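## Task

Shelf spots carry lot numbers on the shelf edge directly beneath them, and several spots may share one number. Bring one foam block from lot 232 and one from lot 347 onto the desk; a lot missing from the storeroom is skipped. The robot must not tip over or finish leaning, or the task fails. Items that stay put only because the robot is holding them at the end do not count.

## Robot and tools

Robot: a simulated Hello Robot Stretch 4 with a single arm. It has an omni-wheel base, a lift on a mast, a forward-telescoping arm, a three-joint wrist and a two-finger gripper. It stands about 1.6 m tall, and the base rim lies within 0.23 m of the base origin. There are two scenes, each with its own random start and task. Loose objects may occasionally get bumped by something.

Frames: the base frame has its origin on the floor under the base centre, with x forward, y left and z up. hand_pose is reported in this frame and marks a point between the open fingertips; its printed value can be slightly off. The odometry frame is the base frame as it was at scene start. base_odometry counts wheel turns, so slipping shows up as travel. Heading runs from -3.142 to 3.142, positive to the left. If turned_by_wheels and turned_by_imu differ by more than about 0.1 rad, a collision or slip is likely.

execute_actions(actions, cameras): actions is a list with one action or none. An empty list only returns state and images. An action contains "base", "joints" or both, with optional "pace" and "contact_limits". Alternatively it is {"end_of_arm": "enable_torque"} on its own, which re-powers wrist or gripper motors that have shut off.
- base: exactly one relative command, measured from where the base last reported itself. translate_m: straight-line offset, -2 to 2 m, positive forward. strafe_m: sideways offset, -2 to 2 m, positive left. rotate_rad: turn in place, -3.2 to 3.2 rad, positive counter-clockwise.
- joints: absolute targets by name. lift_m 0 to 1.2. arm_m 0 to 0.55 extension. wrist_yaw_rad -1.134 to 4.276 (0 forward, positive left, 3.14 folded; above 3.4 the arm may block). wrist_pitch_rad -1.117 to 4.259 (0 level, 1.57 pointing down). wrist_roll_rad -1.117 to 4.259 (positive is clockwise seen from behind the gripper). gripper_m -0.038 to 0.141 fingertip gap; values below 0 make the fingers press together.
- Out-of-range joint targets are clipped and reported. Unknown keys or other bad values reject the whole call.
- pace: "slow", "default", "fast" or "max". Base speeds are 0.1, 0.3, 0.4 or 0.6 m/s and turn rates 1, 2, 3 or 4 rad/s. With the lift above 0.2 these are reduced, down to 0.3 m/s and 1 rad/s at full height.
- contact_limits: only {"arm_m": 0 to 0.75}, defaulting to 0.5. Lower values stop sooner on contact.
- Each action lasts at most 15 s.
- cameras: a list chosen from head_camera, head_left_camera, head_right_camera, wrist_camera or all. null or omitted means all; [] means none. The "pictures" line gives the order of the returned images.
- Joints or base left out of an action may still be driving toward their earlier targets.
- To unfold the wrist at scene start, send lift_m 0.4 together with wrist_yaw_rad 0.

wait(seconds): 0 to 10 s with no new command. It returns state and images.

zoom_image(camera, region): region is [x0,y0,x1,y1] in pixels of that camera's latest full image, at most 504x504. Use it to read lot labels.

finished_scene(scene): scene is 1 or 2. It ends that scene permanently after the last command settles, reports success, and starts the next task. Replying without any tool call ends all remaining scenes.

Result lines:
- base_status and joint_status: "done"; "off_target" (may still be pushing); "contact_stop_at_<key>" (that part goes slack and the base may drift); "limit_stop_at_<name>"; "time_out"; "torque_fault".
- "limit_stop_at_tilt": the robot leans over 6 degrees, and lift, arm and wheels go limp until it straightens.
- "limit_stop_at_own_body": self-collision. It is likely when wrist pitch is below -0.2 while roll is below -0.4 or above 4.
- on_its_own: behaviour that was not commanded. "held at" gives a held target.
- If any call reports a stop, later calls in that same reply are skipped.
- lidar_m: 12 sectors of 30 degrees, counter-clockwise starting straight ahead (4th left, 7th behind, 10th right). "-" means nothing seen or closer than 0.25 m. It also sees table tops, and can miss glass and thin legs.
- wrist_depth_mm: a 7x7 grid of depths, 100 to 2000 mm.
- motor_effort: percent of maximum, with the bracketed value being the peak. Wheel positive means turning right.
- base_tilt: degrees, positive forward and right, with about 1.5 degrees of fixed bias.

Cameras: head_camera sits atop the mast looking forward and down; turn the base to look around. head_left_camera and head_right_camera are steeper fisheyes that also show the base and arm. wrist_camera looks along the fingers. Calibration K and T_world_to_cam values are given in the base frame, with small per-scene errors.

Gripping: command gripper_m below the object's width. Squeezing tighter draws the object toward the wrist; opening pushes it away. Neither the gripper reading nor "done" confirms a hold. A clear change in gripper effort (at commands of 0 or above) does. If the fingertips snag on a surface, raise the lift.

Avoid the following:
- Driving or turning with more than 1 kg held while arm_m is above 0.2, especially at fast paces.
- Hard, steady pushes with the gripper high up.
- Pressing the gripper into things with base or arm moves, which causes a wrist torque_fault; re-enable with enable_torque.
- Holding more than about 2 kg with a level gripper.
- Drops, slams and objects falling.

Before finishing a scene, release each item so it rests on the desk by itself.

Each tool is called after "Call:" as name(argument=value, ...) on one line, values as JSON.

## Session

Call:
execute_actions(actions=[])

Scene clock: 0.00 s.
base_odometry: x=+0.000 y=+0.000 heading=+0.000 (m, m, rad; odometry frame)
turned_by_wheels: +0.000 (rad since the last result)
turned_by_imu: +0.000 (rad since the last result)
base_tilt: forward=-0.1 right=+0.1 (deg)
lidar_m: 0.98 2.31 1.19 0.75 0.65 0.67 0.85 1.63 1.93 1.72 0.76 0.80
base_status: not commanded
joint_positions: lift_m=+0.234 arm_m=+0.001 wrist_yaw_rad=+3.096 wrist_pitch_rad=+0.016 wrist_roll_rad=-0.008 gripper_m=+0.057
joint_status: not commanded
motor_effort: lift_m=+20 arm_m=+0 wrist_yaw_rad=+1 wrist_pitch_rad=-7 wrist_roll_rad=+1 gripper_m=-4 wheel_0=+0 wheel_1=+0 wheel_2=+0 (%)
hand_pose: x=-0.1121 y=+0.1006 z=+0.4074 quat_wxyz=(+0.023, -0.008, -0.004, +1.000) (m; base frame)
wrist_depth_mm: 109 137 1255 1008 798 676 591 / - 137 1182 991 820 676 597 / 108 138 235 1025 798 683 597 / 123 138 1160 1042 798 676 597 / - 1921 1336 1025 798 699 597 / 1756 1708 193 1025 194 676 609 / 1160 1042 1078 139 788 661 603
pictures: head_camera, head_left_camera, head_right_camera, wrist_camera
Images, in order (width x height): head_camera 420x560, head_left_camera 420x672, head_right_camera 420x672, wrist_camera 616x392.

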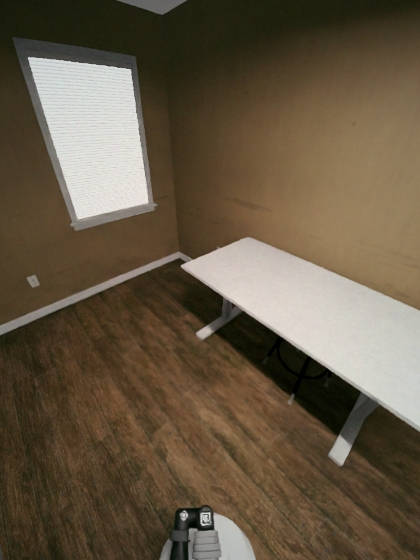

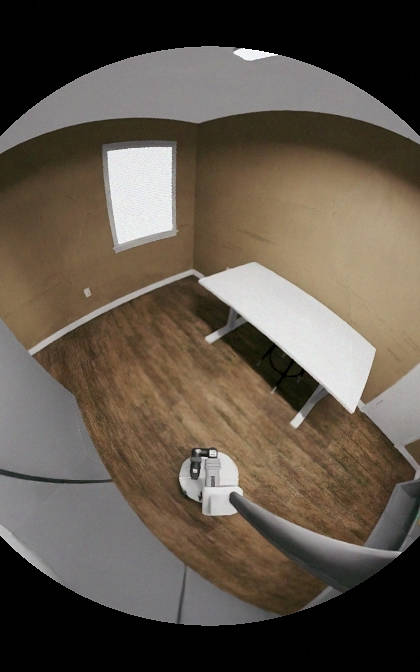

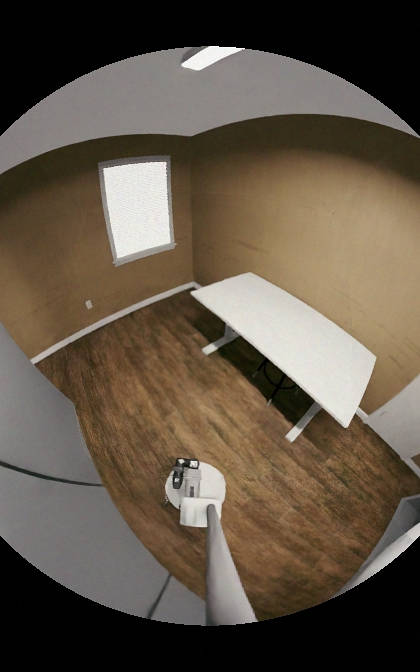

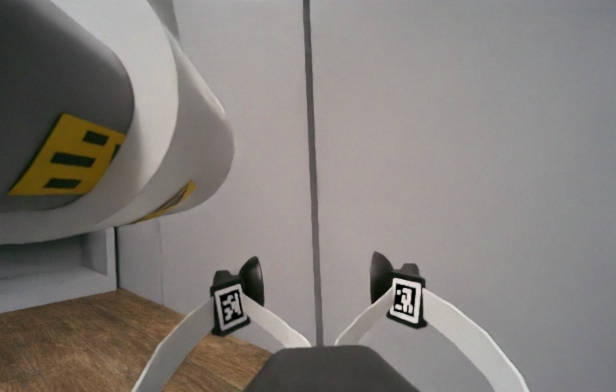

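Call:
execute_actions(actions=[{"base": {"rotate_rad": -1.8}}], cameras=["head_camera", "head_left_camera"])

Scene clock: 7.93 s.
base_odometry: x=+0.000 y=+0.000 heading=-1.800 (m, m, rad; odometry frame)
turned_by_wheels: -1.800 (rad since the last result)
turned_by_imu: -1.813 (rad since the last result)
base_tilt: forward=-0.1 right=+0.2 (deg)
lidar_m: 2.04 0.75 0.76 0.85 1.33 2.30 0.86 0.66 0.64 0.73 1.09 1.92
base_status: done
joint_positions: lift_m=+0.234 arm_m=+0.001 wrist_yaw_rad=+3.096 wrist_pitch_rad=+0.016 wrist_roll_rad=-0.008 gripper_m=+0.057
joint_status: not commanded
motor_effort: lift_m=+20(20) arm_m=-1(0) wrist_yaw_rad=+1(1) wrist_pitch_rad=-8(7) wrist_roll_rad=+1(1) gripper_m=-1(3) wheel_0=+0(4) wheel_1=+1(6) wheel_2=+0(8) (%)
hand_pose: x=-0.1121 y=+0.1006 z=+0.4074 quat_wxyz=(+0.023, -0.008, -0.004, +1.000) (m; base frame)
wrist_depth_mm: 109 138 1160 1537 - - 1983 / - 137 1160 1618 - - 1983 / 108 138 236 1576 - - 1983 / 123 139 1138 1576 - - - / 741 904 1078 1537 - - - / 741 904 194 1397 194 1499 1499 / 759 842 1060 139 1042 931 1008
pictures: head_camera, head_left_camera
Images, in order (width x height): head_camera 420x560, head_left_camera 420x672.

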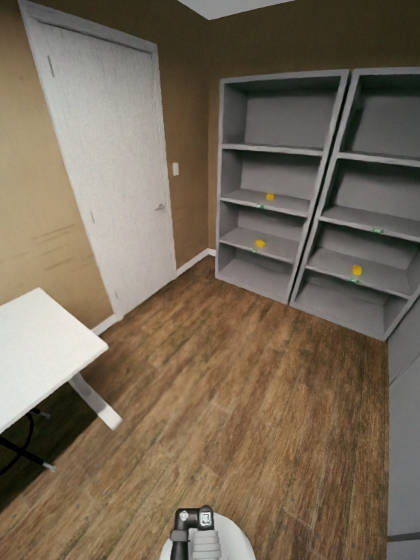

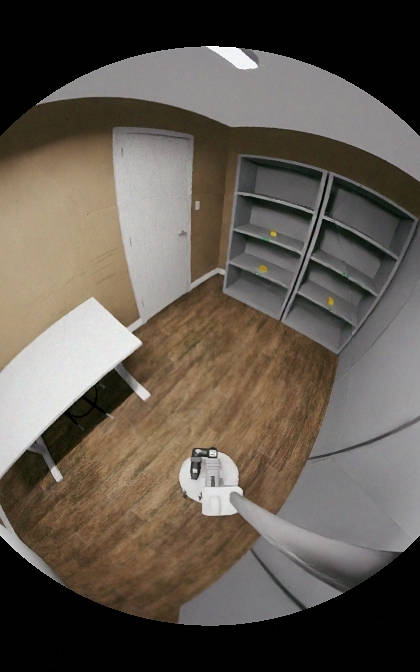

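Call:
zoom_image(camera="head_camera", region=[210, 140, 420, 340])

Region (210, 140, 420, 340) of head_camera's 420x560 image, scaled by 2.400, with more detail than that image has; it fills the top 480 rows of this view, and the rest is white.

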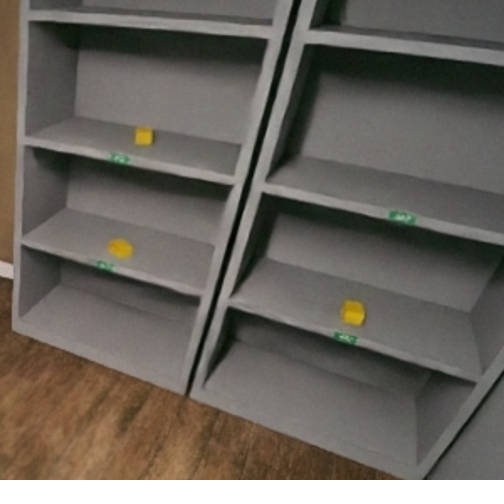

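Call:
execute_actions(actions=[{"base": {"rotate_rad": -0.6}, "joints": {"lift_m": 0.4, "wrist_yaw_rad": 0}}], cameras=[])

Call:
execute_actions(actions=[{"base": {"translate_m": 1.0}, "pace": "fast"}], cameras=["head_camera", "wrist_camera"])

Scene clock: 42.33 s.
base_odometry: x=+0.000 y=+0.000 heading=-2.400 (m, m, rad; odometry frame)
turned_by_wheels: -0.600 (rad since the last result)
turned_by_imu: -0.604 (rad since the last result)
base_tilt: forward=-0.1 right=+0.2 (deg)
lidar_m: 1.91 2.02 0.77 0.78 0.82 1.19 2.28 0.92 0.66 0.65 0.71 0.98
base_status: done
joint_positions: lift_m=+0.400 arm_m=+0.001 wrist_yaw_rad=+0.001 wrist_pitch_rad=+0.016 wrist_roll_rad=-0.008 gripper_m=+0.057
joint_status: all done
motor_effort: lift_m=+24(22) arm_m=-1(1) wrist_yaw_rad=-1(4) wrist_pitch_rad=-8(8) wrist_roll_rad=+1(1) gripper_m=-1(1) wheel_0=+0(5) wheel_1=+1(7) wheel_2=+0(7) (%)
hand_pose: x=+0.4606 y=-0.0872 z=+0.5732 quat_wxyz=(+1.000, -0.004, +0.008, +0.000) (m; base frame)
wrist_depth_mm: 1921 1983 1863 - 1921 1366 917 / - - - - - 1397 931 / 1921 - - - - 1397 931 / - - - - - 1430 946 / 1983 - - - - 1464 946 / 1983 1921 193 1808 193 1308 960 / 1537 1397 1464 138 1366 1182 976
pictures: none
No camera images: the call's "cameras" was empty. Leave "cameras" out to get every camera's image.

Scene clock: 46.20 s.
base_odometry: x=-0.737 y=-0.676 heading=-2.400 (m, m, rad; odometry frame)
turned_by_wheels: +0.000 (rad since the last result)
turned_by_imu: +0.000 (rad since the last result)
base_tilt: forward=-0.1 right=+0.2 (deg)
lidar_m: 0.92 0.99 1.39 1.53 1.03 1.14 3.36 0.98 0.71 0.66 0.71 0.93
base_status: done
joint_positions: lift_m=+0.400 arm_m=+0.001 wrist_yaw_rad=+0.000 wrist_pitch_rad=+0.016 wrist_roll_rad=-0.008 gripper_m=+0.057
joint_status: not commanded
motor_effort: lift_m=+24(25) arm_m=+0(1) wrist_yaw_rad=+0(1) wrist_pitch_rad=-7(8) wrist_roll_rad=+1(1) gripper_m=-8(5) wheel_0=-1(7) wheel_1=-1(8) wheel_2=+1(12) (%)
hand_pose: x=+0.4605 y=-0.0873 z=+0.5732 quat_wxyz=(+1.000, -0.004, +0.008, +0.000) (m; base frame)
wrist_depth_mm: 788 723 798 820 831 866 820 / 1182 741 1060 1182 1205 1182 866 / 1205 741 1182 1205 1205 1182 878 / 1205 750 1160 1182 1160 1182 878 / 904 741 778 904 732 1182 809 / 1205 741 192 1229 193 1205 891 / 1229 741 1078 139 1205 1098 904
pictures: head_camera, wrist_camera
camera_calibration (this result's frames):
wrist_camera: T_world_to_cam=[[0.00389064, -0.999735, -0.0226797, -0.071872], [-0.0349925, 0.0225299, -0.999134, 0.641418], [0.99938, 0.00468088, -0.0348956, -0.211605], [0, 0, 0, 1]] pos_world=[0.234199, -0.0853135, 0.631848]
Images, in order (width x height): head_camera 420x560, wrist_camera 616x392.

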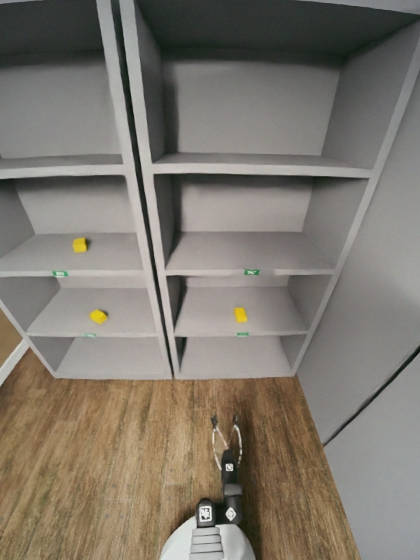

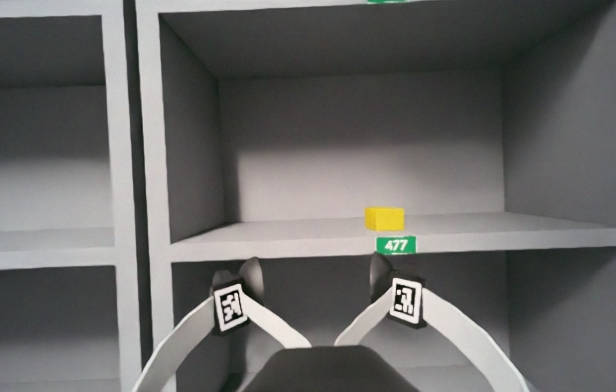

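Call:
zoom_image(camera="head_camera", region=[20, 220, 300, 360])

Region (20, 220, 300, 360) of head_camera's 420x560 image, scaled by 1.800, with more detail than that image has.

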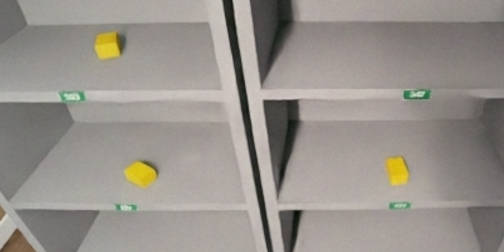

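Call:
zoom_image(camera="head_camera", region=[30, 230, 130, 350])

Call:
zoom_image(camera="head_camera", region=[210, 250, 290, 350])

Region (30, 230, 130, 350) of head_camera's 420x560 image, scaled by 4.200, with more detail than that image has.

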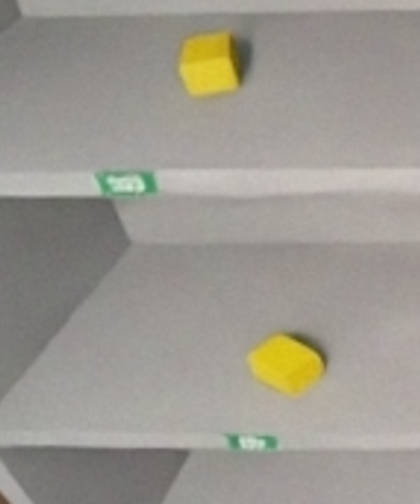

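Region (210, 250, 290, 350) of head_camera's 420x560 image, scaled by 5.040, with more detail than that image has; it fills the left 403 columns of this view, and the rest is white.

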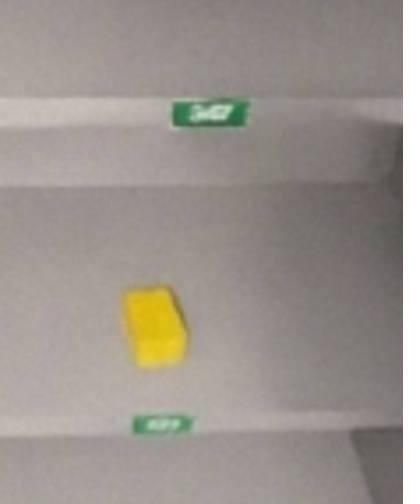

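Call:
execute_actions(actions=[{"base": {"strafe_m": 0.6}, "joints": {"lift_m": 0.53}, "pace": "fast"}], cameras=["head_camera", "wrist_camera"])

Scene clock: 60.87 s.
base_odometry: x=-0.332 y=-1.118 heading=-2.400 (m, m, rad; odometry frame)
turned_by_wheels: +0.000 (rad since the last result)
turned_by_imu: +0.000 (rad since the last result)
base_tilt: forward=-0.1 right=+0.1 (deg)
lidar_m: 0.94 0.98 0.95 0.89 0.88 0.66 0.80 1.83 1.31 1.26 1.31 0.98
base_status: done
joint_positions: lift_m=+0.530 arm_m=+0.001 wrist_yaw_rad=+0.000 wrist_pitch_rad=+0.016 wrist_roll_rad=-0.008 gripper_m=+0.057
joint_status: all done
motor_effort: lift_m=+24(27) arm_m=-1(1) wrist_yaw_rad=+0(0) wrist_pitch_rad=-7(7) wrist_roll_rad=+2(1) gripper_m=-3(1) wheel_0=-1(10) wheel_1=+0(15) wheel_2=+1(1) (%)
hand_pose: x=+0.4605 y=-0.0873 z=+0.7032 quat_wxyz=(+1.000, -0.004, +0.008, +0.000) (m; base frame)
wrist_depth_mm: 931 1205 1205 1182 1025 768 1205 / 842 798 831 854 778 732 866 / 904 1229 1205 1205 1060 788 1205 / 891 1229 1229 1229 1118 809 1160 / 904 1205 1205 1229 991 798 1205 / 820 866 193 809 194 750 831 / 878 1160 1229 139 917 741 1205
pictures: head_camera, wrist_camera
camera_calibration (this result's frames):
wrist_camera: T_world_to_cam=[[0.00381555, -0.999736, -0.0226796, -0.0689107], [-0.0349551, 0.0225326, -0.999135, 0.771301], [0.999382, 0.00460501, -0.0348599, -0.207094], [0, 0, 0, 1]] pos_world=[0.23419, -0.0853182, 0.761851]
Images, in order (width x height): head_camera 420x560, wrist_camera 616x392.

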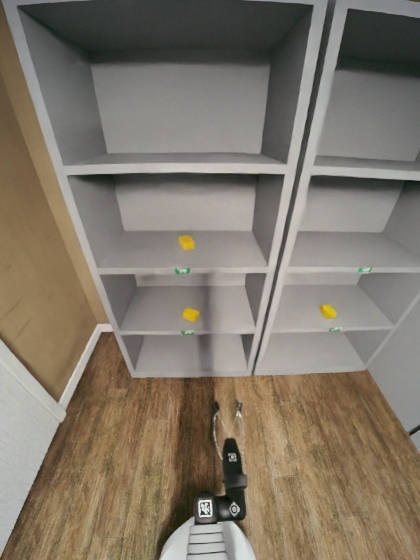

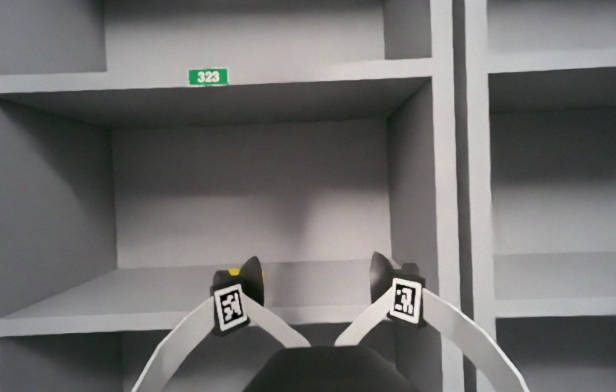

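Call:
zoom_image(camera="head_camera", region=[160, 295, 220, 345])

Region (160, 295, 220, 345) of head_camera's 420x560 image, scaled by 8.400, with more detail than that image has.

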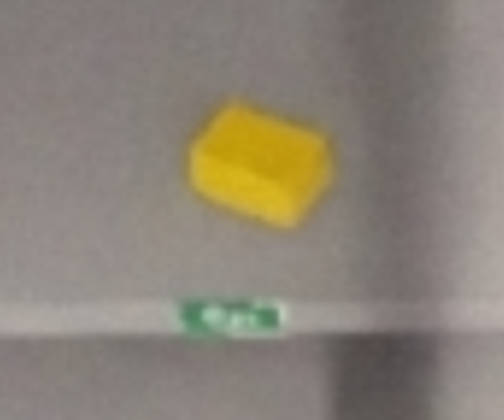

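Call:
execute_actions(actions=[{"base": {"strafe_m": 0.155}, "joints": {"lift_m": 0.4}}], cameras=["head_camera", "wrist_camera"])

Scene clock: 70.00 s.
base_odometry: x=-0.227 y=-1.232 heading=-2.400 (m, m, rad; odometry frame)
turned_by_wheels: +0.000 (rad since the last result)
turned_by_imu: +0.000 (rad since the last result)
base_tilt: forward=-0.1 right=+0.2 (deg)
lidar_m: 0.92 1.00 0.79 0.75 0.84 0.63 0.63 2.05 1.52 1.44 1.36 0.98
base_status: done
joint_positions: lift_m=+0.400 arm_m=+0.001 wrist_yaw_rad=+0.000 wrist_pitch_rad=+0.016 wrist_roll_rad=-0.008 gripper_m=+0.057
joint_status: all done
motor_effort: lift_m=+16(24) arm_m=-1(1) wrist_yaw_rad=+0(0) wrist_pitch_rad=-8(7) wrist_roll_rad=+1(1) gripper_m=+0(5) wheel_0=+1(8) wheel_1=-3(8) wheel_2=+1(3) (%)
hand_pose: x=+0.4605 y=-0.0873 z=+0.5739 quat_wxyz=(+1.000, -0.004, +0.008, +0.000) (m; base frame)
wrist_depth_mm: 1205 788 798 820 831 798 750 / 1205 991 1205 1182 1182 878 750 / 1205 1008 1205 1205 1229 904 759 / 1182 991 1229 1229 1205 917 768 / 1255 854 778 866 820 798 759 / 1205 960 194 1205 194 866 778 / 1229 842 1205 139 1255 788 788
pictures: head_camera, wrist_camera
camera_calibration (this result's frames):
wrist_camera: T_world_to_cam=[[0.00381165, -0.999736, -0.0226797, -0.0718426], [-0.0349568, 0.0225328, -0.999135, 0.642107], [0.999382, 0.00460117, -0.0348616, -0.211601], [0, 0, 0, 1]] pos_world=[0.23419, -0.0853185, 0.632545]
Images, in order (width x height): head_camera 420x560, wrist_camera 616x392.

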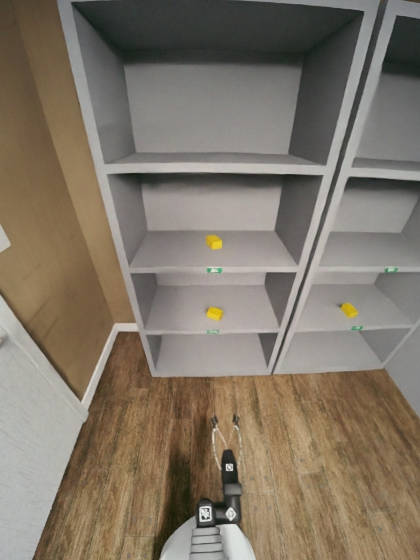

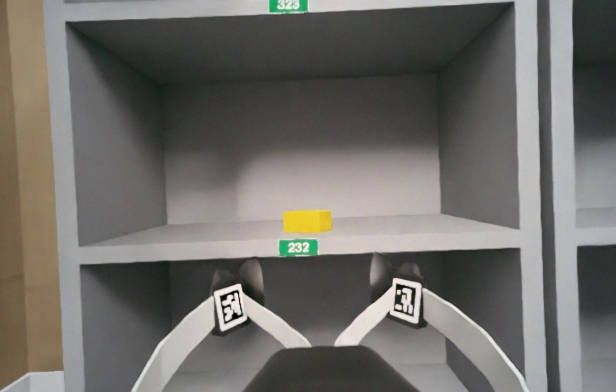

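Call:
execute_actions(actions=[{"base": {"translate_m": 0.3}, "joints": {"lift_m": 0.385, "arm_m": 0.12, "gripper_m": 0.135}}], cameras=["head_camera", "wrist_camera"])

Scene clock: 86.70 s.
base_odometry: x=-0.448 y=-1.435 heading=-2.400 (m, m, rad; odometry frame)
turned_by_wheels: +0.000 (rad since the last result)
turned_by_imu: +0.000 (rad since the last result)
base_tilt: forward=-0.1 right=+0.1 (deg)
lidar_m: 0.63 0.69 0.75 0.76 0.81 0.94 0.92 2.05 1.49 1.44 0.93 0.66
base_status: done
joint_positions: lift_m=+0.385 arm_m=+0.119 wrist_yaw_rad=+0.000 wrist_pitch_rad=+0.016 wrist_roll_rad=-0.008 gripper_m=+0.135
joint_status: all done
motor_effort: lift_m=+16(18) arm_m=+5(5) wrist_yaw_rad=+1(0) wrist_pitch_rad=-7(8) wrist_roll_rad=+1(1) gripper_m=+0(2) wheel_0=-1(4) wheel_1=+2(6) wheel_2=+2(9) (%)
hand_pose: x=+0.5786 y=-0.0874 z=+0.5589 quat_wxyz=(+1.000, -0.004, +0.008, +0.000) (m; base frame)
wrist_depth_mm: 676 778 768 778 768 778 621 / 661 778 788 778 798 788 621 / 654 778 798 778 778 778 634 / 654 788 798 778 778 778 634 / 569 559 521 418 459 445 430 / 330 211 329 327 329 202 329 / 647 809 798 137 788 798 627
pictures: head_camera, wrist_camera
camera_calibration (this result's frames):
wrist_camera: T_world_to_cam=[[0.00353754, -0.999737, -0.0226795, -0.0725541], [-0.0349003, 0.0225424, -0.999137, 0.631202], [0.999385, 0.00432601, -0.0348114, -0.330143], [0, 0, 0, 1]] pos_world=[0.352225, -0.0853356, 0.617519]
Images, in order (width x height): head_camera 420x560, wrist_camera 616x392.

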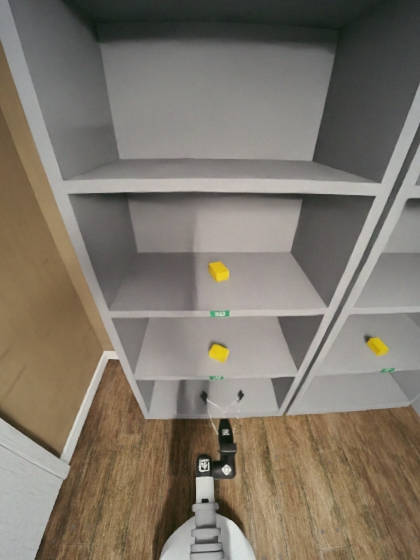

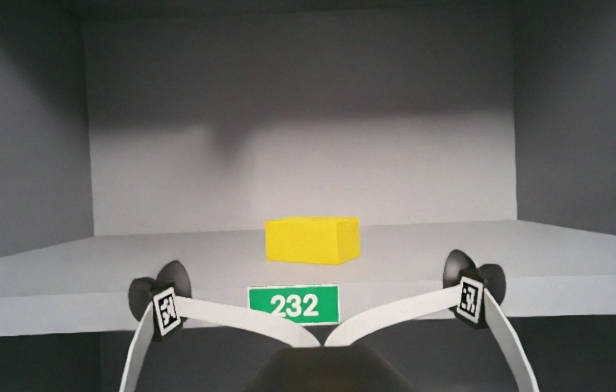

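Call:
execute_actions(actions=[{"joints": {"lift_m": 0.379, "arm_m": 0.352}}], cameras=["head_camera", "wrist_camera"])

Scene clock: 118.53 s.
base_odometry: x=-0.448 y=-1.435 heading=-2.400 (m, m, rad; odometry frame)
turned_by_wheels: +0.000 (rad since the last result)
turned_by_imu: +0.000 (rad since the last result)
base_tilt: forward=-0.1 right=+0.1 (deg)
lidar_m: 0.62 0.69 0.75 0.75 0.83 0.94 0.91 2.05 1.48 1.43 0.92 0.67
base_status: not commanded
joint_positions: lift_m=+0.379 arm_m=+0.351 wrist_yaw_rad=+0.000 wrist_pitch_rad=+0.016 wrist_roll_rad=-0.008 gripper_m=+0.135
joint_status: all done
motor_effort: lift_m=+16(12) arm_m=+5(6) wrist_yaw_rad=+1(2) wrist_pitch_rad=-6(7) wrist_roll_rad=+1(0) gripper_m=-2(3) wheel_0=-1(1) wheel_1=+2(2) wheel_2=+2(2) (%)
hand_pose: x=+0.8105 y=-0.0874 z=+0.5531 quat_wxyz=(+1.000, -0.004, +0.008, +0.000) (m; base frame)
wrist_depth_mm: 549 549 544 549 549 544 539 / 549 549 549 549 544 549 549 / 559 549 549 549 549 544 544 / 554 554 554 554 554 554 544 / 544 512 413 193 206 407 397 / 270 211 206 183 176 196 227 / 179 165 171 137 170 152 160
pictures: head_camera, wrist_camera
camera_calibration (this result's frames):
wrist_camera: T_world_to_cam=[[0.00356286, -0.999736, -0.0226783, -0.073524], [-0.0345507, 0.0225419, -0.999149, 0.633155], [0.999397, 0.00434338, -0.0344613, -0.562389], [0, 0, 0, 1]] pos_world=[0.584187, -0.0853345, 0.611568]
Images, in order (width x height): head_camera 420x560, wrist_camera 616x392.

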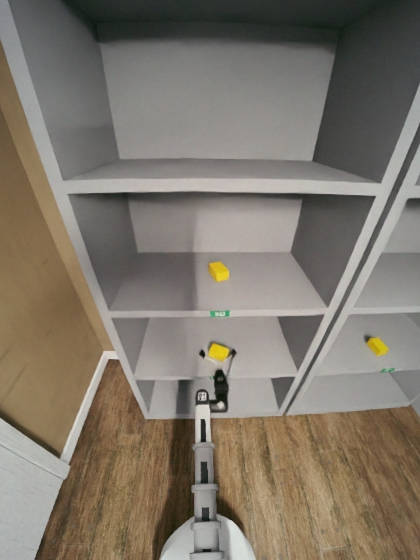

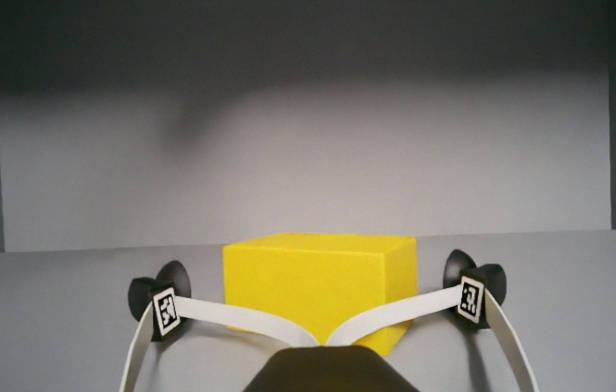

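Block is between the fingers. Close.

Call:
execute_actions(actions=[{"joints": {"gripper_m": 0.045}}], cameras=["wrist_camera"])

Scene clock: 122.47 s.
base_odometry: x=-0.448 y=-1.435 heading=-2.400 (m, m, rad; odometry frame)
turned_by_wheels: +0.000 (rad since the last result)
turned_by_imu: +0.000 (rad since the last result)
base_tilt: forward=-0.1 right=+0.1 (deg)
lidar_m: 0.62 0.67 0.72 0.75 0.82 0.95 0.93 2.02 1.50 1.43 0.94 0.65
base_status: not commanded
joint_positions: lift_m=+0.379 arm_m=+0.351 wrist_yaw_rad=+0.000 wrist_pitch_rad=+0.016 wrist_roll_rad=-0.008 gripper_m=+0.045
joint_status: all done
motor_effort: lift_m=+16(15) arm_m=+5(4) wrist_yaw_rad=+1(1) wrist_pitch_rad=-6(7) wrist_roll_rad=+1(1) gripper_m=-20(21) wheel_0=-1(2) wheel_1=+2(2) wheel_2=+2(2) (%)
hand_pose: x=+0.8105 y=-0.0874 z=+0.5531 quat_wxyz=(+1.000, -0.004, +0.008, +0.000) (m; base frame)
wrist_depth_mm: 554 549 549 544 544 544 539 / 549 549 544 549 549 549 544 / 559 554 554 549 554 544 544 / 554 554 549 549 549 549 544 / 549 508 359 179 203 413 397 / 268 237 185 167 158 179 227 / 179 161 160 159 154 160 143
pictures: wrist_camera
camera_calibration (this result's frames):
wrist_camera: T_world_to_cam=[[0.003563, -0.999736, -0.0226782, -0.0735242], [-0.0345508, 0.0225417, -0.999149, 0.633155], [0.999397, 0.00434352, -0.0344614, -0.562388], [0, 0, 0, 1]] pos_world=[0.584187, -0.0853345, 0.611567]
Images, in order (width x height): wrist_camera 616x392.

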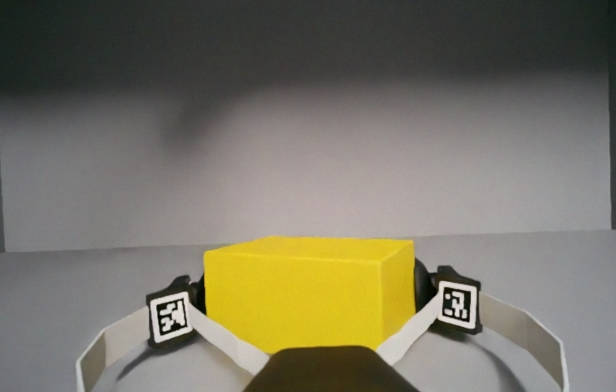

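Call:
execute_actions(actions=[{"joints": {"lift_m": 0.41}}], cameras=[])

Call:
execute_actions(actions=[{"joints": {"arm_m": 0.0}, "base": {"translate_m": -0.15}}], cameras=["head_camera", "wrist_camera", "head_left_camera"])

Scene clock: 127.93 s.
base_odometry: x=-0.448 y=-1.435 heading=-2.400 (m, m, rad; odometry frame)
turned_by_wheels: +0.000 (rad since the last result)
turned_by_imu: +0.000 (rad since the last result)
base_tilt: forward=+0.0 right=+0.2 (deg)
lidar_m: 0.64 0.67 0.76 0.75 0.80 0.97 0.91 2.02 1.52 1.44 0.94 0.67
base_status: not commanded
joint_positions: lift_m=+0.410 arm_m=+0.351 wrist_yaw_rad=+0.000 wrist_pitch_rad=+0.016 wrist_roll_rad=-0.008 gripper_m=+0.045
joint_status: all done
motor_effort: lift_m=+25(21) arm_m=+5(5) wrist_yaw_rad=+1(1) wrist_pitch_rad=-8(8) wrist_roll_rad=+1(1) gripper_m=-18(18) wheel_0=-1(1) wheel_1=+2(2) wheel_2=+2(2) (%)
hand_pose: x=+0.8105 y=-0.0874 z=+0.5831 quat_wxyz=(+1.000, -0.004, +0.008, +0.000) (m; base frame)
wrist_depth_mm: 544 549 539 539 539 544 544 / 559 554 549 544 549 544 544 / 554 549 554 544 549 549 549 / 554 559 554 549 549 544 549 / 554 554 496 180 204 554 549 / 375 334 185 167 158 179 317 / 251 216 222 160 213 224 210
pictures: none
No camera images: the call's "cameras" was empty. Leave "cameras" out to get every camera's image.

Scene clock: 130.10 s.
base_odometry: x=-0.338 y=-1.334 heading=-2.400 (m, m, rad; odometry frame)
turned_by_wheels: +0.000 (rad since the last result)
turned_by_imu: +0.000 (rad since the last result)
base_tilt: forward=-0.1 right=+0.2 (deg)
lidar_m: 0.80 0.85 0.79 0.76 0.83 0.79 0.77 2.03 1.51 1.44 1.13 0.84
base_status: done
joint_positions: lift_m=+0.410 arm_m=+0.002 wrist_yaw_rad=+0.000 wrist_pitch_rad=+0.017 wrist_roll_rad=-0.008 gripper_m=+0.045
joint_status: all done
joint sent to its limit — the command would take arm_m past its lower limit, so that joint was sent only as far as its limit.
motor_effort: lift_m=+25(25) arm_m=-5(7) wrist_yaw_rad=+2(0) wrist_pitch_rad=-9(9) wrist_roll_rad=+0(2) gripper_m=-19(17) wheel_0=+0(3) wheel_1=+0(7) wheel_2=-2(9) (%)
hand_pose: x=+0.4612 y=-0.0875 z=+0.5830 quat_wxyz=(+1.000, -0.004, +0.008, +0.000) (m; base frame)
wrist_depth_mm: 661 768 788 788 831 788 603 / 683 960 1078 1060 1042 891 609 / 668 976 1060 1060 1060 891 621 / 661 991 1060 1060 1060 917 615 / 627 723 603 179 204 683 597 / 621 603 185 167 158 179 621 / 621 904 1078 159 1060 960 609
pictures: head_camera, head_left_camera, wrist_camera
camera_calibration (this result's frames):
wrist_camera: T_world_to_cam=[[0.00335447, -0.999737, -0.0226809, -0.0715559], [-0.0354895, 0.0225477, -0.999116, 0.651455], [0.999364, 0.00415644, -0.0354045, -0.211668], [0, 0, 0, 1]] pos_world=[0.234893, -0.0853461, 0.641762]
Images, in order (width x height): head_camera 420x560, head_left_camera 420x672, wrist_camera 616x392.

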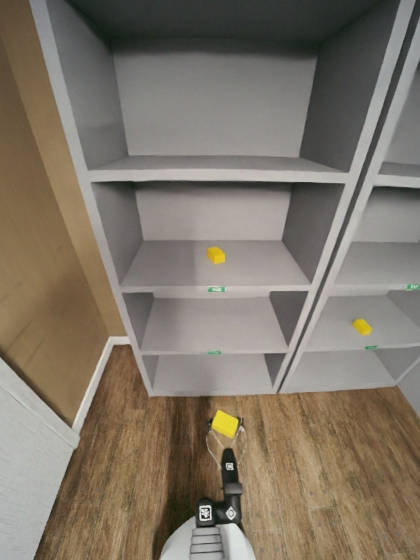

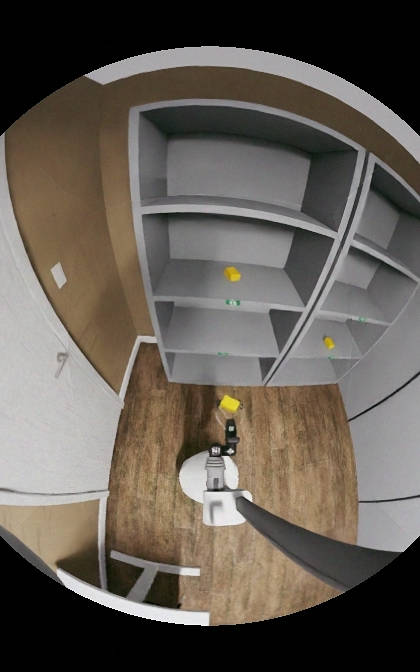

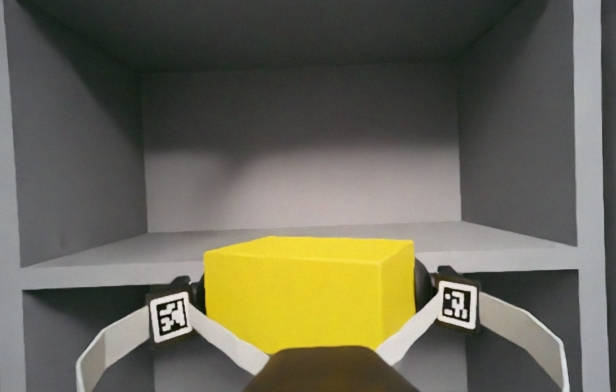

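Call:
execute_actions(actions=[{"joints": {"lift_m": 0.7}, "base": {"rotate_rad": 2.9}}], cameras=["head_camera", "wrist_camera", "head_left_camera"])

Scene clock: 142.43 s.
base_odometry: x=-0.338 y=-1.334 heading=+0.500 (m, m, rad; odometry frame)
turned_by_wheels: +2.900 (rad since the last result)
turned_by_imu: +2.922 (rad since the last result)
base_tilt: forward=-0.1 right=+0.1 (deg)
lidar_m: 0.76 2.65 1.64 1.43 1.46 0.90 0.79 0.81 0.82 0.76 0.77 0.85
base_status: done
joint_positions: lift_m=+0.700 arm_m=+0.002 wrist_yaw_rad=+0.000 wrist_pitch_rad=+0.017 wrist_roll_rad=-0.008 gripper_m=+0.045
joint_status: all done
motor_effort: lift_m=+25(28) arm_m=-5(4) wrist_yaw_rad=+1(1) wrist_pitch_rad=-9(9) wrist_roll_rad=+1(1) gripper_m=-19(18) wheel_0=+1(7) wheel_1=-2(6) wheel_2=+1(6) (%)
hand_pose: x=+0.4612 y=-0.0874 z=+0.8731 quat_wxyz=(+1.000, -0.004, +0.008, +0.000) (m; base frame)
wrist_depth_mm: - - - - 1537 1060 788 / - - - - 1537 1060 788 / - - - - 1576 1060 809 / - - - - 1618 1078 798 / - - 991 179 204 1025 809 / - - 185 167 158 179 732 / - 1921 1921 160 1366 1118 788
pictures: head_camera, head_left_camera, wrist_camera
camera_calibration (this result's frames):
wrist_camera: T_world_to_cam=[[0.00346337, -0.999737, -0.0226866, -0.0649918], [-0.0354661, 0.0225497, -0.999116, 0.941212], [0.999365, 0.00426492, -0.0353787, -0.201422], [0, 0, 0, 1]] pos_world=[0.234901, -0.0853396, 0.93178]
Images, in order (width x height): head_camera 420x560, head_left_camera 420x672, wrist_camera 616x392.

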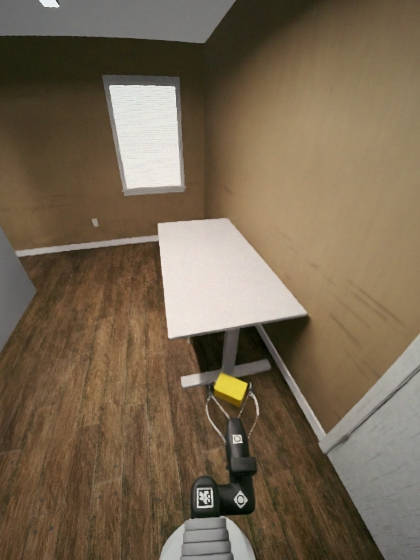

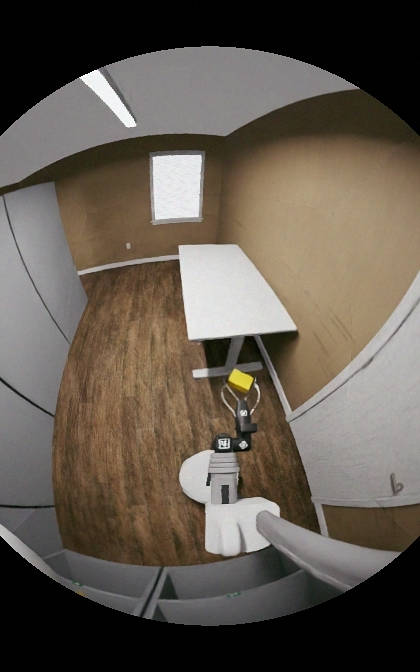

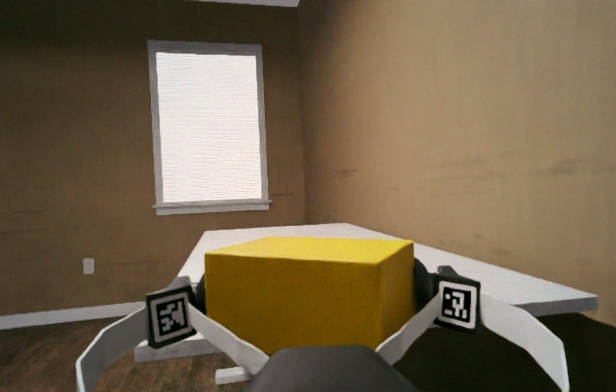

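Call:
execute_actions(actions=[{"joints": {"arm_m": 0.45, "lift_m": 0.66}, "base": {"translate_m": 0.12}}], cameras=["head_camera", "wrist_camera"])

Scene clock: 153.97 s.
base_odometry: x=-0.232 y=-1.276 heading=+0.500 (m, m, rad; odometry frame)
turned_by_wheels: +0.000 (rad since the last result)
turned_by_imu: +0.000 (rad since the last result)
base_tilt: forward=-0.1 right=+0.2 (deg)
lidar_m: 0.62 2.72 1.64 1.47 1.47 1.06 0.92 0.91 0.83 0.74 0.73 0.73
base_status: done
joint_positions: lift_m=+0.660 arm_m=+0.449 wrist_yaw_rad=+0.000 wrist_pitch_rad=+0.017 wrist_roll_rad=-0.008 gripper_m=+0.045
joint_status: all done
motor_effort: lift_m=+16(23) arm_m=+4(6) wrist_yaw_rad=+1(2) wrist_pitch_rad=-8(9) wrist_roll_rad=+1(1) gripper_m=-15(16) wheel_0=-1(5) wheel_1=+2(4) wheel_2=+1(9) (%)
hand_pose: x=+0.9086 y=-0.0874 z=+0.8338 quat_wxyz=(+1.000, -0.004, +0.008, +0.000) (m; base frame)
wrist_depth_mm: - - - - 1308 854 661 / - - - - 1336 878 668 / - - - - 1336 891 683 / - - - - 1336 904 683 / - - 798 179 204 831 683 / - 535 185 167 158 179 512 / 402 349 355 159 343 364 338
pictures: head_camera, wrist_camera
camera_calibration (this result's frames):
wrist_camera: T_world_to_cam=[[0.00361844, -0.999736, -0.0226861, -0.0675293], [-0.0353273, 0.0225443, -0.999121, 0.91773], [0.999369, 0.00441669, -0.0352364, -0.649993], [0, 0, 0, 1]] pos_world=[0.682249, -0.0853302, 0.892488]
Images, in order (width x height): head_camera 420x560, wrist_camera 616x392.

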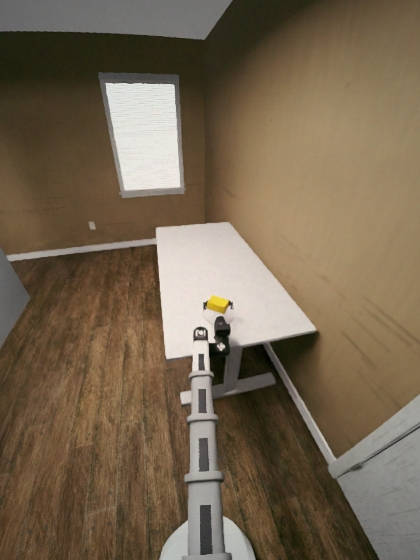

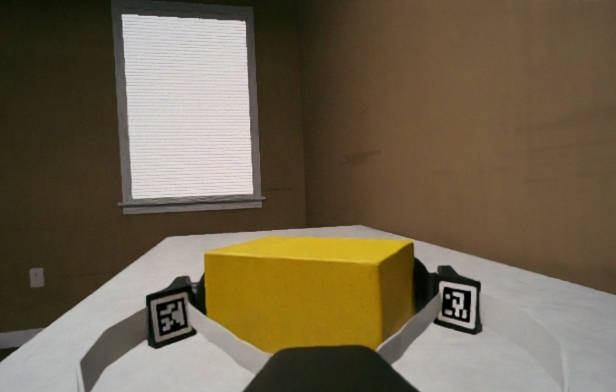

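Call:
execute_actions(actions=[{"joints": {"lift_m": 0.59}}], cameras=[])

Scene clock: 165.03 s.
base_odometry: x=-0.232 y=-1.276 heading=+0.500 (m, m, rad; odometry frame)
turned_by_wheels: +0.000 (rad since the last result)
turned_by_imu: +0.000 (rad since the last result)
base_tilt: forward=-0.1 right=+0.1 (deg)
lidar_m: 0.65 2.71 1.67 1.46 1.48 1.04 0.89 0.89 0.82 0.74 0.72 0.71
base_status: not commanded
joint_positions: lift_m=+0.591 arm_m=+0.449 wrist_yaw_rad=+0.000 wrist_pitch_rad=+0.013 wrist_roll_rad=-0.008 gripper_m=+0.045
joint_status: all done
motor_effort: lift_m=+11(14) arm_m=+5(4) wrist_yaw_rad=+2(2) wrist_pitch_rad=+3(8) wrist_roll_rad=+0(0) gripper_m=-17(19) wheel_0=+0(1) wheel_1=+2(2) wheel_2=+0(1) (%)
hand_pose: x=+0.9085 y=-0.0875 z=+0.7653 quat_wxyz=(+1.000, -0.004, +0.006, +0.000) (m; base frame)
wrist_depth_mm: - - - - 1281 878 654 / - - - - 1281 866 676 / - - - - 1308 891 676 / - - - - 1308 904 683 / - 732 512 180 204 585 564 / 379 330 185 167 158 180 317 / 249 215 221 159 212 223 208
pictures: none
No camera images: the call's "cameras" was empty. Leave "cameras" out to get every camera's image.

Call:
execute_actions(actions=[{"joints": {"lift_m": 0.605, "wrist_pitch_rad": 0.2}, "pace": "slow"}], cameras=["head_camera", "wrist_camera"])

Scene clock: 170.87 s.
base_odometry: x=-0.232 y=-1.276 heading=+0.500 (m, m, rad; odometry frame)
turned_by_wheels: +0.000 (rad since the last result)
turned_by_imu: +0.000 (rad since the last result)
base_tilt: forward=-0.1 right=+0.1 (deg)
lidar_m: 0.62 2.71 1.66 1.46 1.47 1.05 0.90 0.92 0.82 0.72 0.73 0.77
base_status: not commanded
joint_positions: lift_m=+0.605 arm_m=+0.450 wrist_yaw_rad=+0.003 wrist_pitch_rad=+0.185 wrist_roll_rad=-0.007 gripper_m=+0.045
joint_status: all done
on_its_own: wrist_pitch_rad is at rest, and its effort (+43) is outside its rest range (-23 to +23)
motor_effort: lift_m=+13(18) arm_m=+2(4) wrist_yaw_rad=-8(9) wrist_pitch_rad=+43(54) wrist_roll_rad=-1(2) gripper_m=-16(18) wheel_0=-1(1) wheel_1=+2(2) wheel_2=+1(1) (%)
hand_pose: x=+0.9044 y=-0.0865 z=+0.7307 quat_wxyz=(+0.996, -0.004, +0.092, +0.002) (m; base frame)
wrist_depth_mm: - - - - 1281 854 654 / - - - - 1281 878 668 / - - - - 1229 891 676 / - 699 661 627 603 574 554 / 377 368 307 182 204 334 327 / 258 237 185 167 158 178 232 / 196 176 180 159 174 181 165
pictures: head_camera, wrist_camera
camera_calibration (this result's frames):
wrist_camera: T_world_to_cam=[[0.00292385, -0.999714, -0.0237247, -0.0675285], [-0.202356, 0.0226425, -0.97905, 0.950947], [0.979308, 0.00766343, -0.202232, -0.509075], [0, 0, 0, 1]] pos_world=[0.691169, -0.0851398, 0.826472]
Images, in order (width x height): head_camera 420x560, wrist_camera 616x392.

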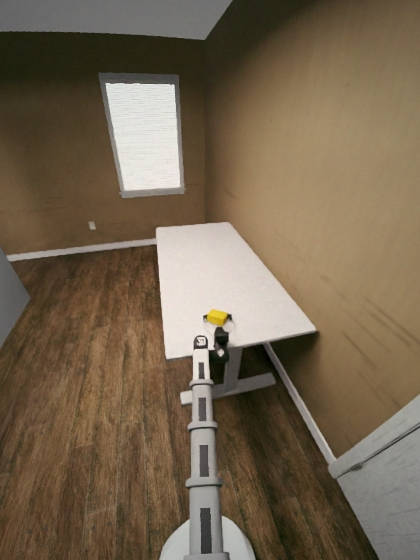

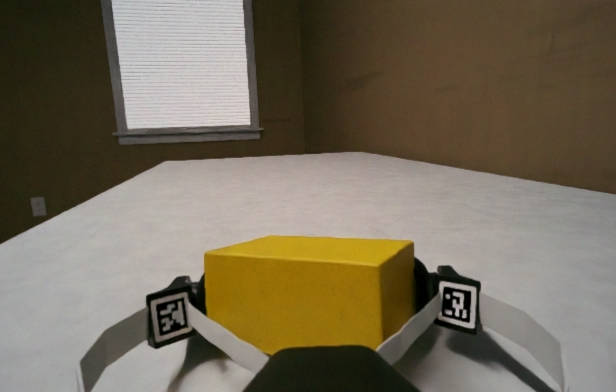

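Call:
execute_actions(actions=[{"joints": {"lift_m": 0.613}, "pace": "slow"}], cameras=[])

Call:
execute_actions(actions=[{"joints": {"gripper_m": 0.135}}], cameras=["wrist_camera"])

Scene clock: 175.60 s.
base_odometry: x=-0.232 y=-1.276 heading=+0.500 (m, m, rad; odometry frame)
turned_by_wheels: +0.000 (rad since the last result)
turned_by_imu: +0.000 (rad since the last result)
base_tilt: forward=-0.1 right=+0.1 (deg)
lidar_m: 0.64 2.65 1.66 1.46 1.48 1.04 0.90 0.94 0.82 0.73 0.74 0.74
base_status: not commanded
joint_positions: lift_m=+0.613 arm_m=+0.450 wrist_yaw_rad=+0.002 wrist_pitch_rad=+0.195 wrist_roll_rad=-0.008 gripper_m=+0.045
joint_status: all done
motor_effort: lift_m=+22(21) arm_m=+2(2) wrist_yaw_rad=-5(9) wrist_pitch_rad=+13(43) wrist_roll_rad=+0(1) gripper_m=-19(20) wheel_0=-1(1) wheel_1=+2(2) wheel_2=+1(1) (%)
hand_pose: x=+0.9038 y=-0.0869 z=+0.7351 quat_wxyz=(+0.995, -0.004, +0.098, +0.001) (m; base frame)
wrist_depth_mm: - - - - 1281 866 654 / - - - - 1281 878 668 / - - - - 1229 878 676 / - 621 603 574 544 521 508 / 362 351 294 186 203 315 312 / 250 230 183 166 158 179 225 / 191 172 176 160 170 177 162
pictures: none
No camera images: the call's "cameras" was empty. Leave "cameras" out to get every camera's image.

Scene clock: 177.47 s.
base_odometry: x=-0.232 y=-1.276 heading=+0.500 (m, m, rad; odometry frame)
turned_by_wheels: +0.000 (rad since the last result)
turned_by_imu: +0.000 (rad since the last result)
base_tilt: forward=-0.1 right=+0.1 (deg)
lidar_m: 0.65 2.68 1.68 1.47 1.48 1.05 0.93 0.92 0.85 0.73 0.75 0.75
base_status: not commanded
joint_positions: lift_m=+0.613 arm_m=+0.450 wrist_yaw_rad=+0.000 wrist_pitch_rad=+0.194 wrist_roll_rad=-0.008 gripper_m=+0.135
joint_status: all done
motor_effort: lift_m=+22(21) arm_m=+2(2) wrist_yaw_rad=+0(5) wrist_pitch_rad=+16(16) wrist_roll_rad=+1(1) gripper_m=+2(21) wheel_0=-1(1) wheel_1=+2(2) wheel_2=+1(1) (%)
hand_pose: x=+0.9037 y=-0.0873 z=+0.7354 quat_wxyz=(+0.995, -0.004, +0.097, +0.001) (m; base frame)
wrist_depth_mm: - - - - 1281 854 640 / - - - - 1308 878 668 / - - - - 1255 904 683 / - 627 603 574 549 530 508 / 362 353 220 190 208 319 314 / 251 243 195 181 183 206 226 / 192 180 185 135 178 171 176
pictures: wrist_camera
camera_calibration (this result's frames):
wrist_camera: T_world_to_cam=[[-0.000126946, -0.999733, -0.0230926, -0.0659617], [-0.211384, 0.0225976, -0.977142, 0.962201], [0.977403, 0.00475737, -0.211331, -0.499211], [0, 0, 0, 1]] pos_world=[0.691316, -0.0853127, 0.833185]
Images, in order (width x height): wrist_camera 616x392.

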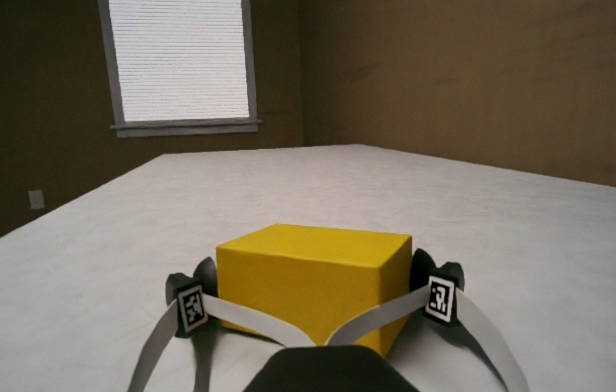

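Fingertips are sticking on the desk; raise the lift.

Call:
execute_actions(actions=[{"joints": {"lift_m": 0.7}}], cameras=["wrist_camera"])

Call:
execute_actions(actions=[{"joints": {"arm_m": 0.0, "wrist_pitch_rad": 0.0}, "base": {"rotate_rad": 1.3}}], cameras=["head_camera", "wrist_camera", "head_left_camera"])

Scene clock: 181.97 s.
base_odometry: x=-0.232 y=-1.276 heading=+0.500 (m, m, rad; odometry frame)
turned_by_wheels: +0.000 (rad since the last result)
turned_by_imu: +0.000 (rad since the last result)
base_tilt: forward=-0.1 right=+0.1 (deg)
lidar_m: 0.64 2.69 1.68 1.47 1.49 1.05 0.90 0.93 0.85 0.74 0.72 0.72
base_status: not commanded
joint_positions: lift_m=+0.700 arm_m=+0.450 wrist_yaw_rad=+0.000 wrist_pitch_rad=+0.202 wrist_roll_rad=-0.008 gripper_m=+0.135
joint_status: all done
motor_effort: lift_m=+24(23) arm_m=+2(2) wrist_yaw_rad=+0(0) wrist_pitch_rad=-7(17) wrist_roll_rad=+0(0) gripper_m=-1(2) wheel_0=-1(1) wheel_1=+2(2) wheel_2=+0(1) (%)
hand_pose: x=+0.9032 y=-0.0873 z=+0.8199 quat_wxyz=(+0.995, -0.004, +0.101, +0.001) (m; base frame)
wrist_depth_mm: - - - - 1255 854 647 / - - - - 1281 866 676 / - - - - 1308 878 676 / - - 976 960 917 820 683 / - 591 580 559 554 535 530 / 427 211 366 402 355 203 387 / 329 312 319 138 324 294 306
pictures: wrist_camera
camera_calibration (this result's frames):
wrist_camera: T_world_to_cam=[[-0.000427495, -0.999734, -0.0230664, -0.0637948], [-0.219222, 0.022599, -0.975413, 1.05032], [0.975675, 0.00463968, -0.219173, -0.47292], [0, 0, 0, 1]] pos_world=[0.691642, -0.0853198, 0.919373]
Images, in order (width x height): wrist_camera 616x392.

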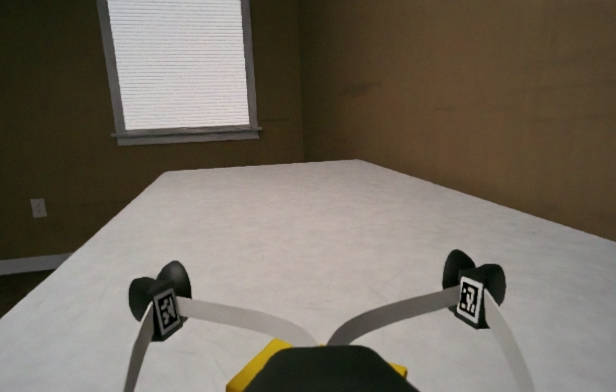

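Scene clock: 184.37 s.
base_odometry: x=-0.232 y=-1.276 heading=+1.800 (m, m, rad; odometry frame)
turned_by_wheels: +1.300 (rad since the last result)
turned_by_imu: +1.310 (rad since the last result)
base_tilt: forward=-0.1 right=+0.1 (deg)
lidar_m: 1.52 1.45 1.27 0.93 0.92 0.98 0.76 0.74 0.82 0.64 0.63 2.03
base_status: done
joint_positions: lift_m=+0.700 arm_m=+0.002 wrist_yaw_rad=+0.000 wrist_pitch_rad=+0.003 wrist_roll_rad=-0.008 gripper_m=+0.135
joint_status: all done
joint sent to its limit — the command would take arm_m past its lower limit, so that joint was sent only as far as its limit.
motor_effort: lift_m=+24(24) arm_m=-5(7) wrist_yaw_rad=+1(2) wrist_pitch_rad=-8(17) wrist_roll_rad=+1(0) gripper_m=-2(2) wheel_0=+0(7) wheel_1=-1(5) wheel_2=+0(4) (%)
hand_pose: x=+0.4612 y=-0.0874 z=+0.8772 quat_wxyz=(+1.000, -0.004, +0.001, +0.000) (m; base frame)
wrist_depth_mm: 1138 1229 1366 1576 1756 1983 - / 1138 1229 1366 1537 1756 - - / 1118 1255 1397 1499 1808 1983 - / 1138 1229 1430 1537 1708 1921 - / 1118 1229 1397 1537 1756 - - / 1118 210 1336 1499 1708 202 - / 1118 1229 1336 137 1808 1921 -
pictures: head_camera, head_left_camera, wrist_camera
camera_calibration (this result's frames):
wrist_camera: T_world_to_cam=[[0.0039139, -0.999735, -0.0226701, -0.0650818], [-0.0213732, 0.0225815, -0.999517, 0.939227], [0.999764, 0.00439654, -0.0212791, -0.213846], [0, 0, 0, 1]] pos_world=[0.234124, -0.0853335, 0.932747]
Images, in order (width x height): head_camera 420x560, head_left_camera 420x672, wrist_camera 616x392.

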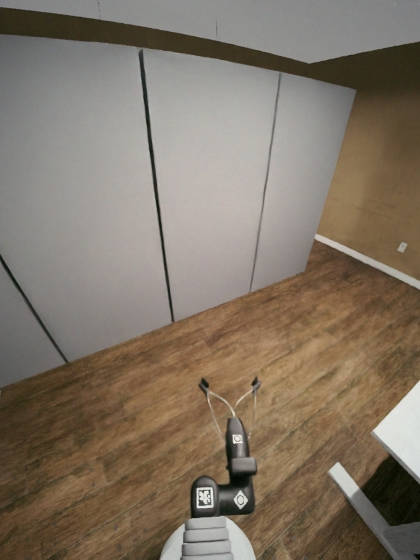

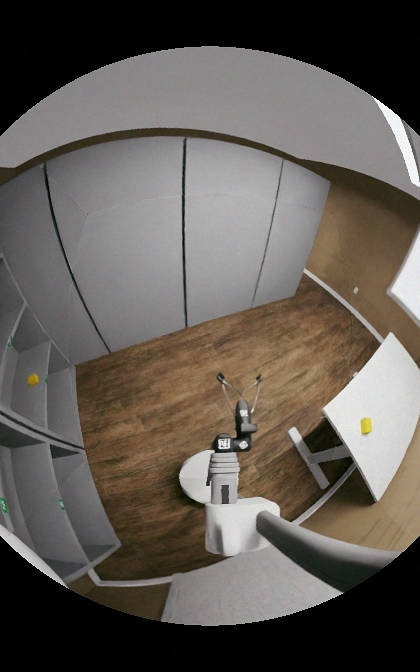

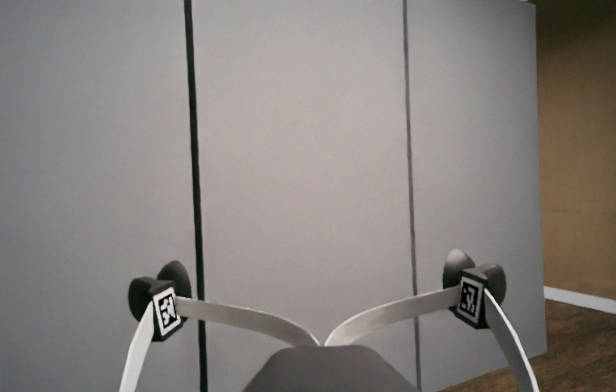

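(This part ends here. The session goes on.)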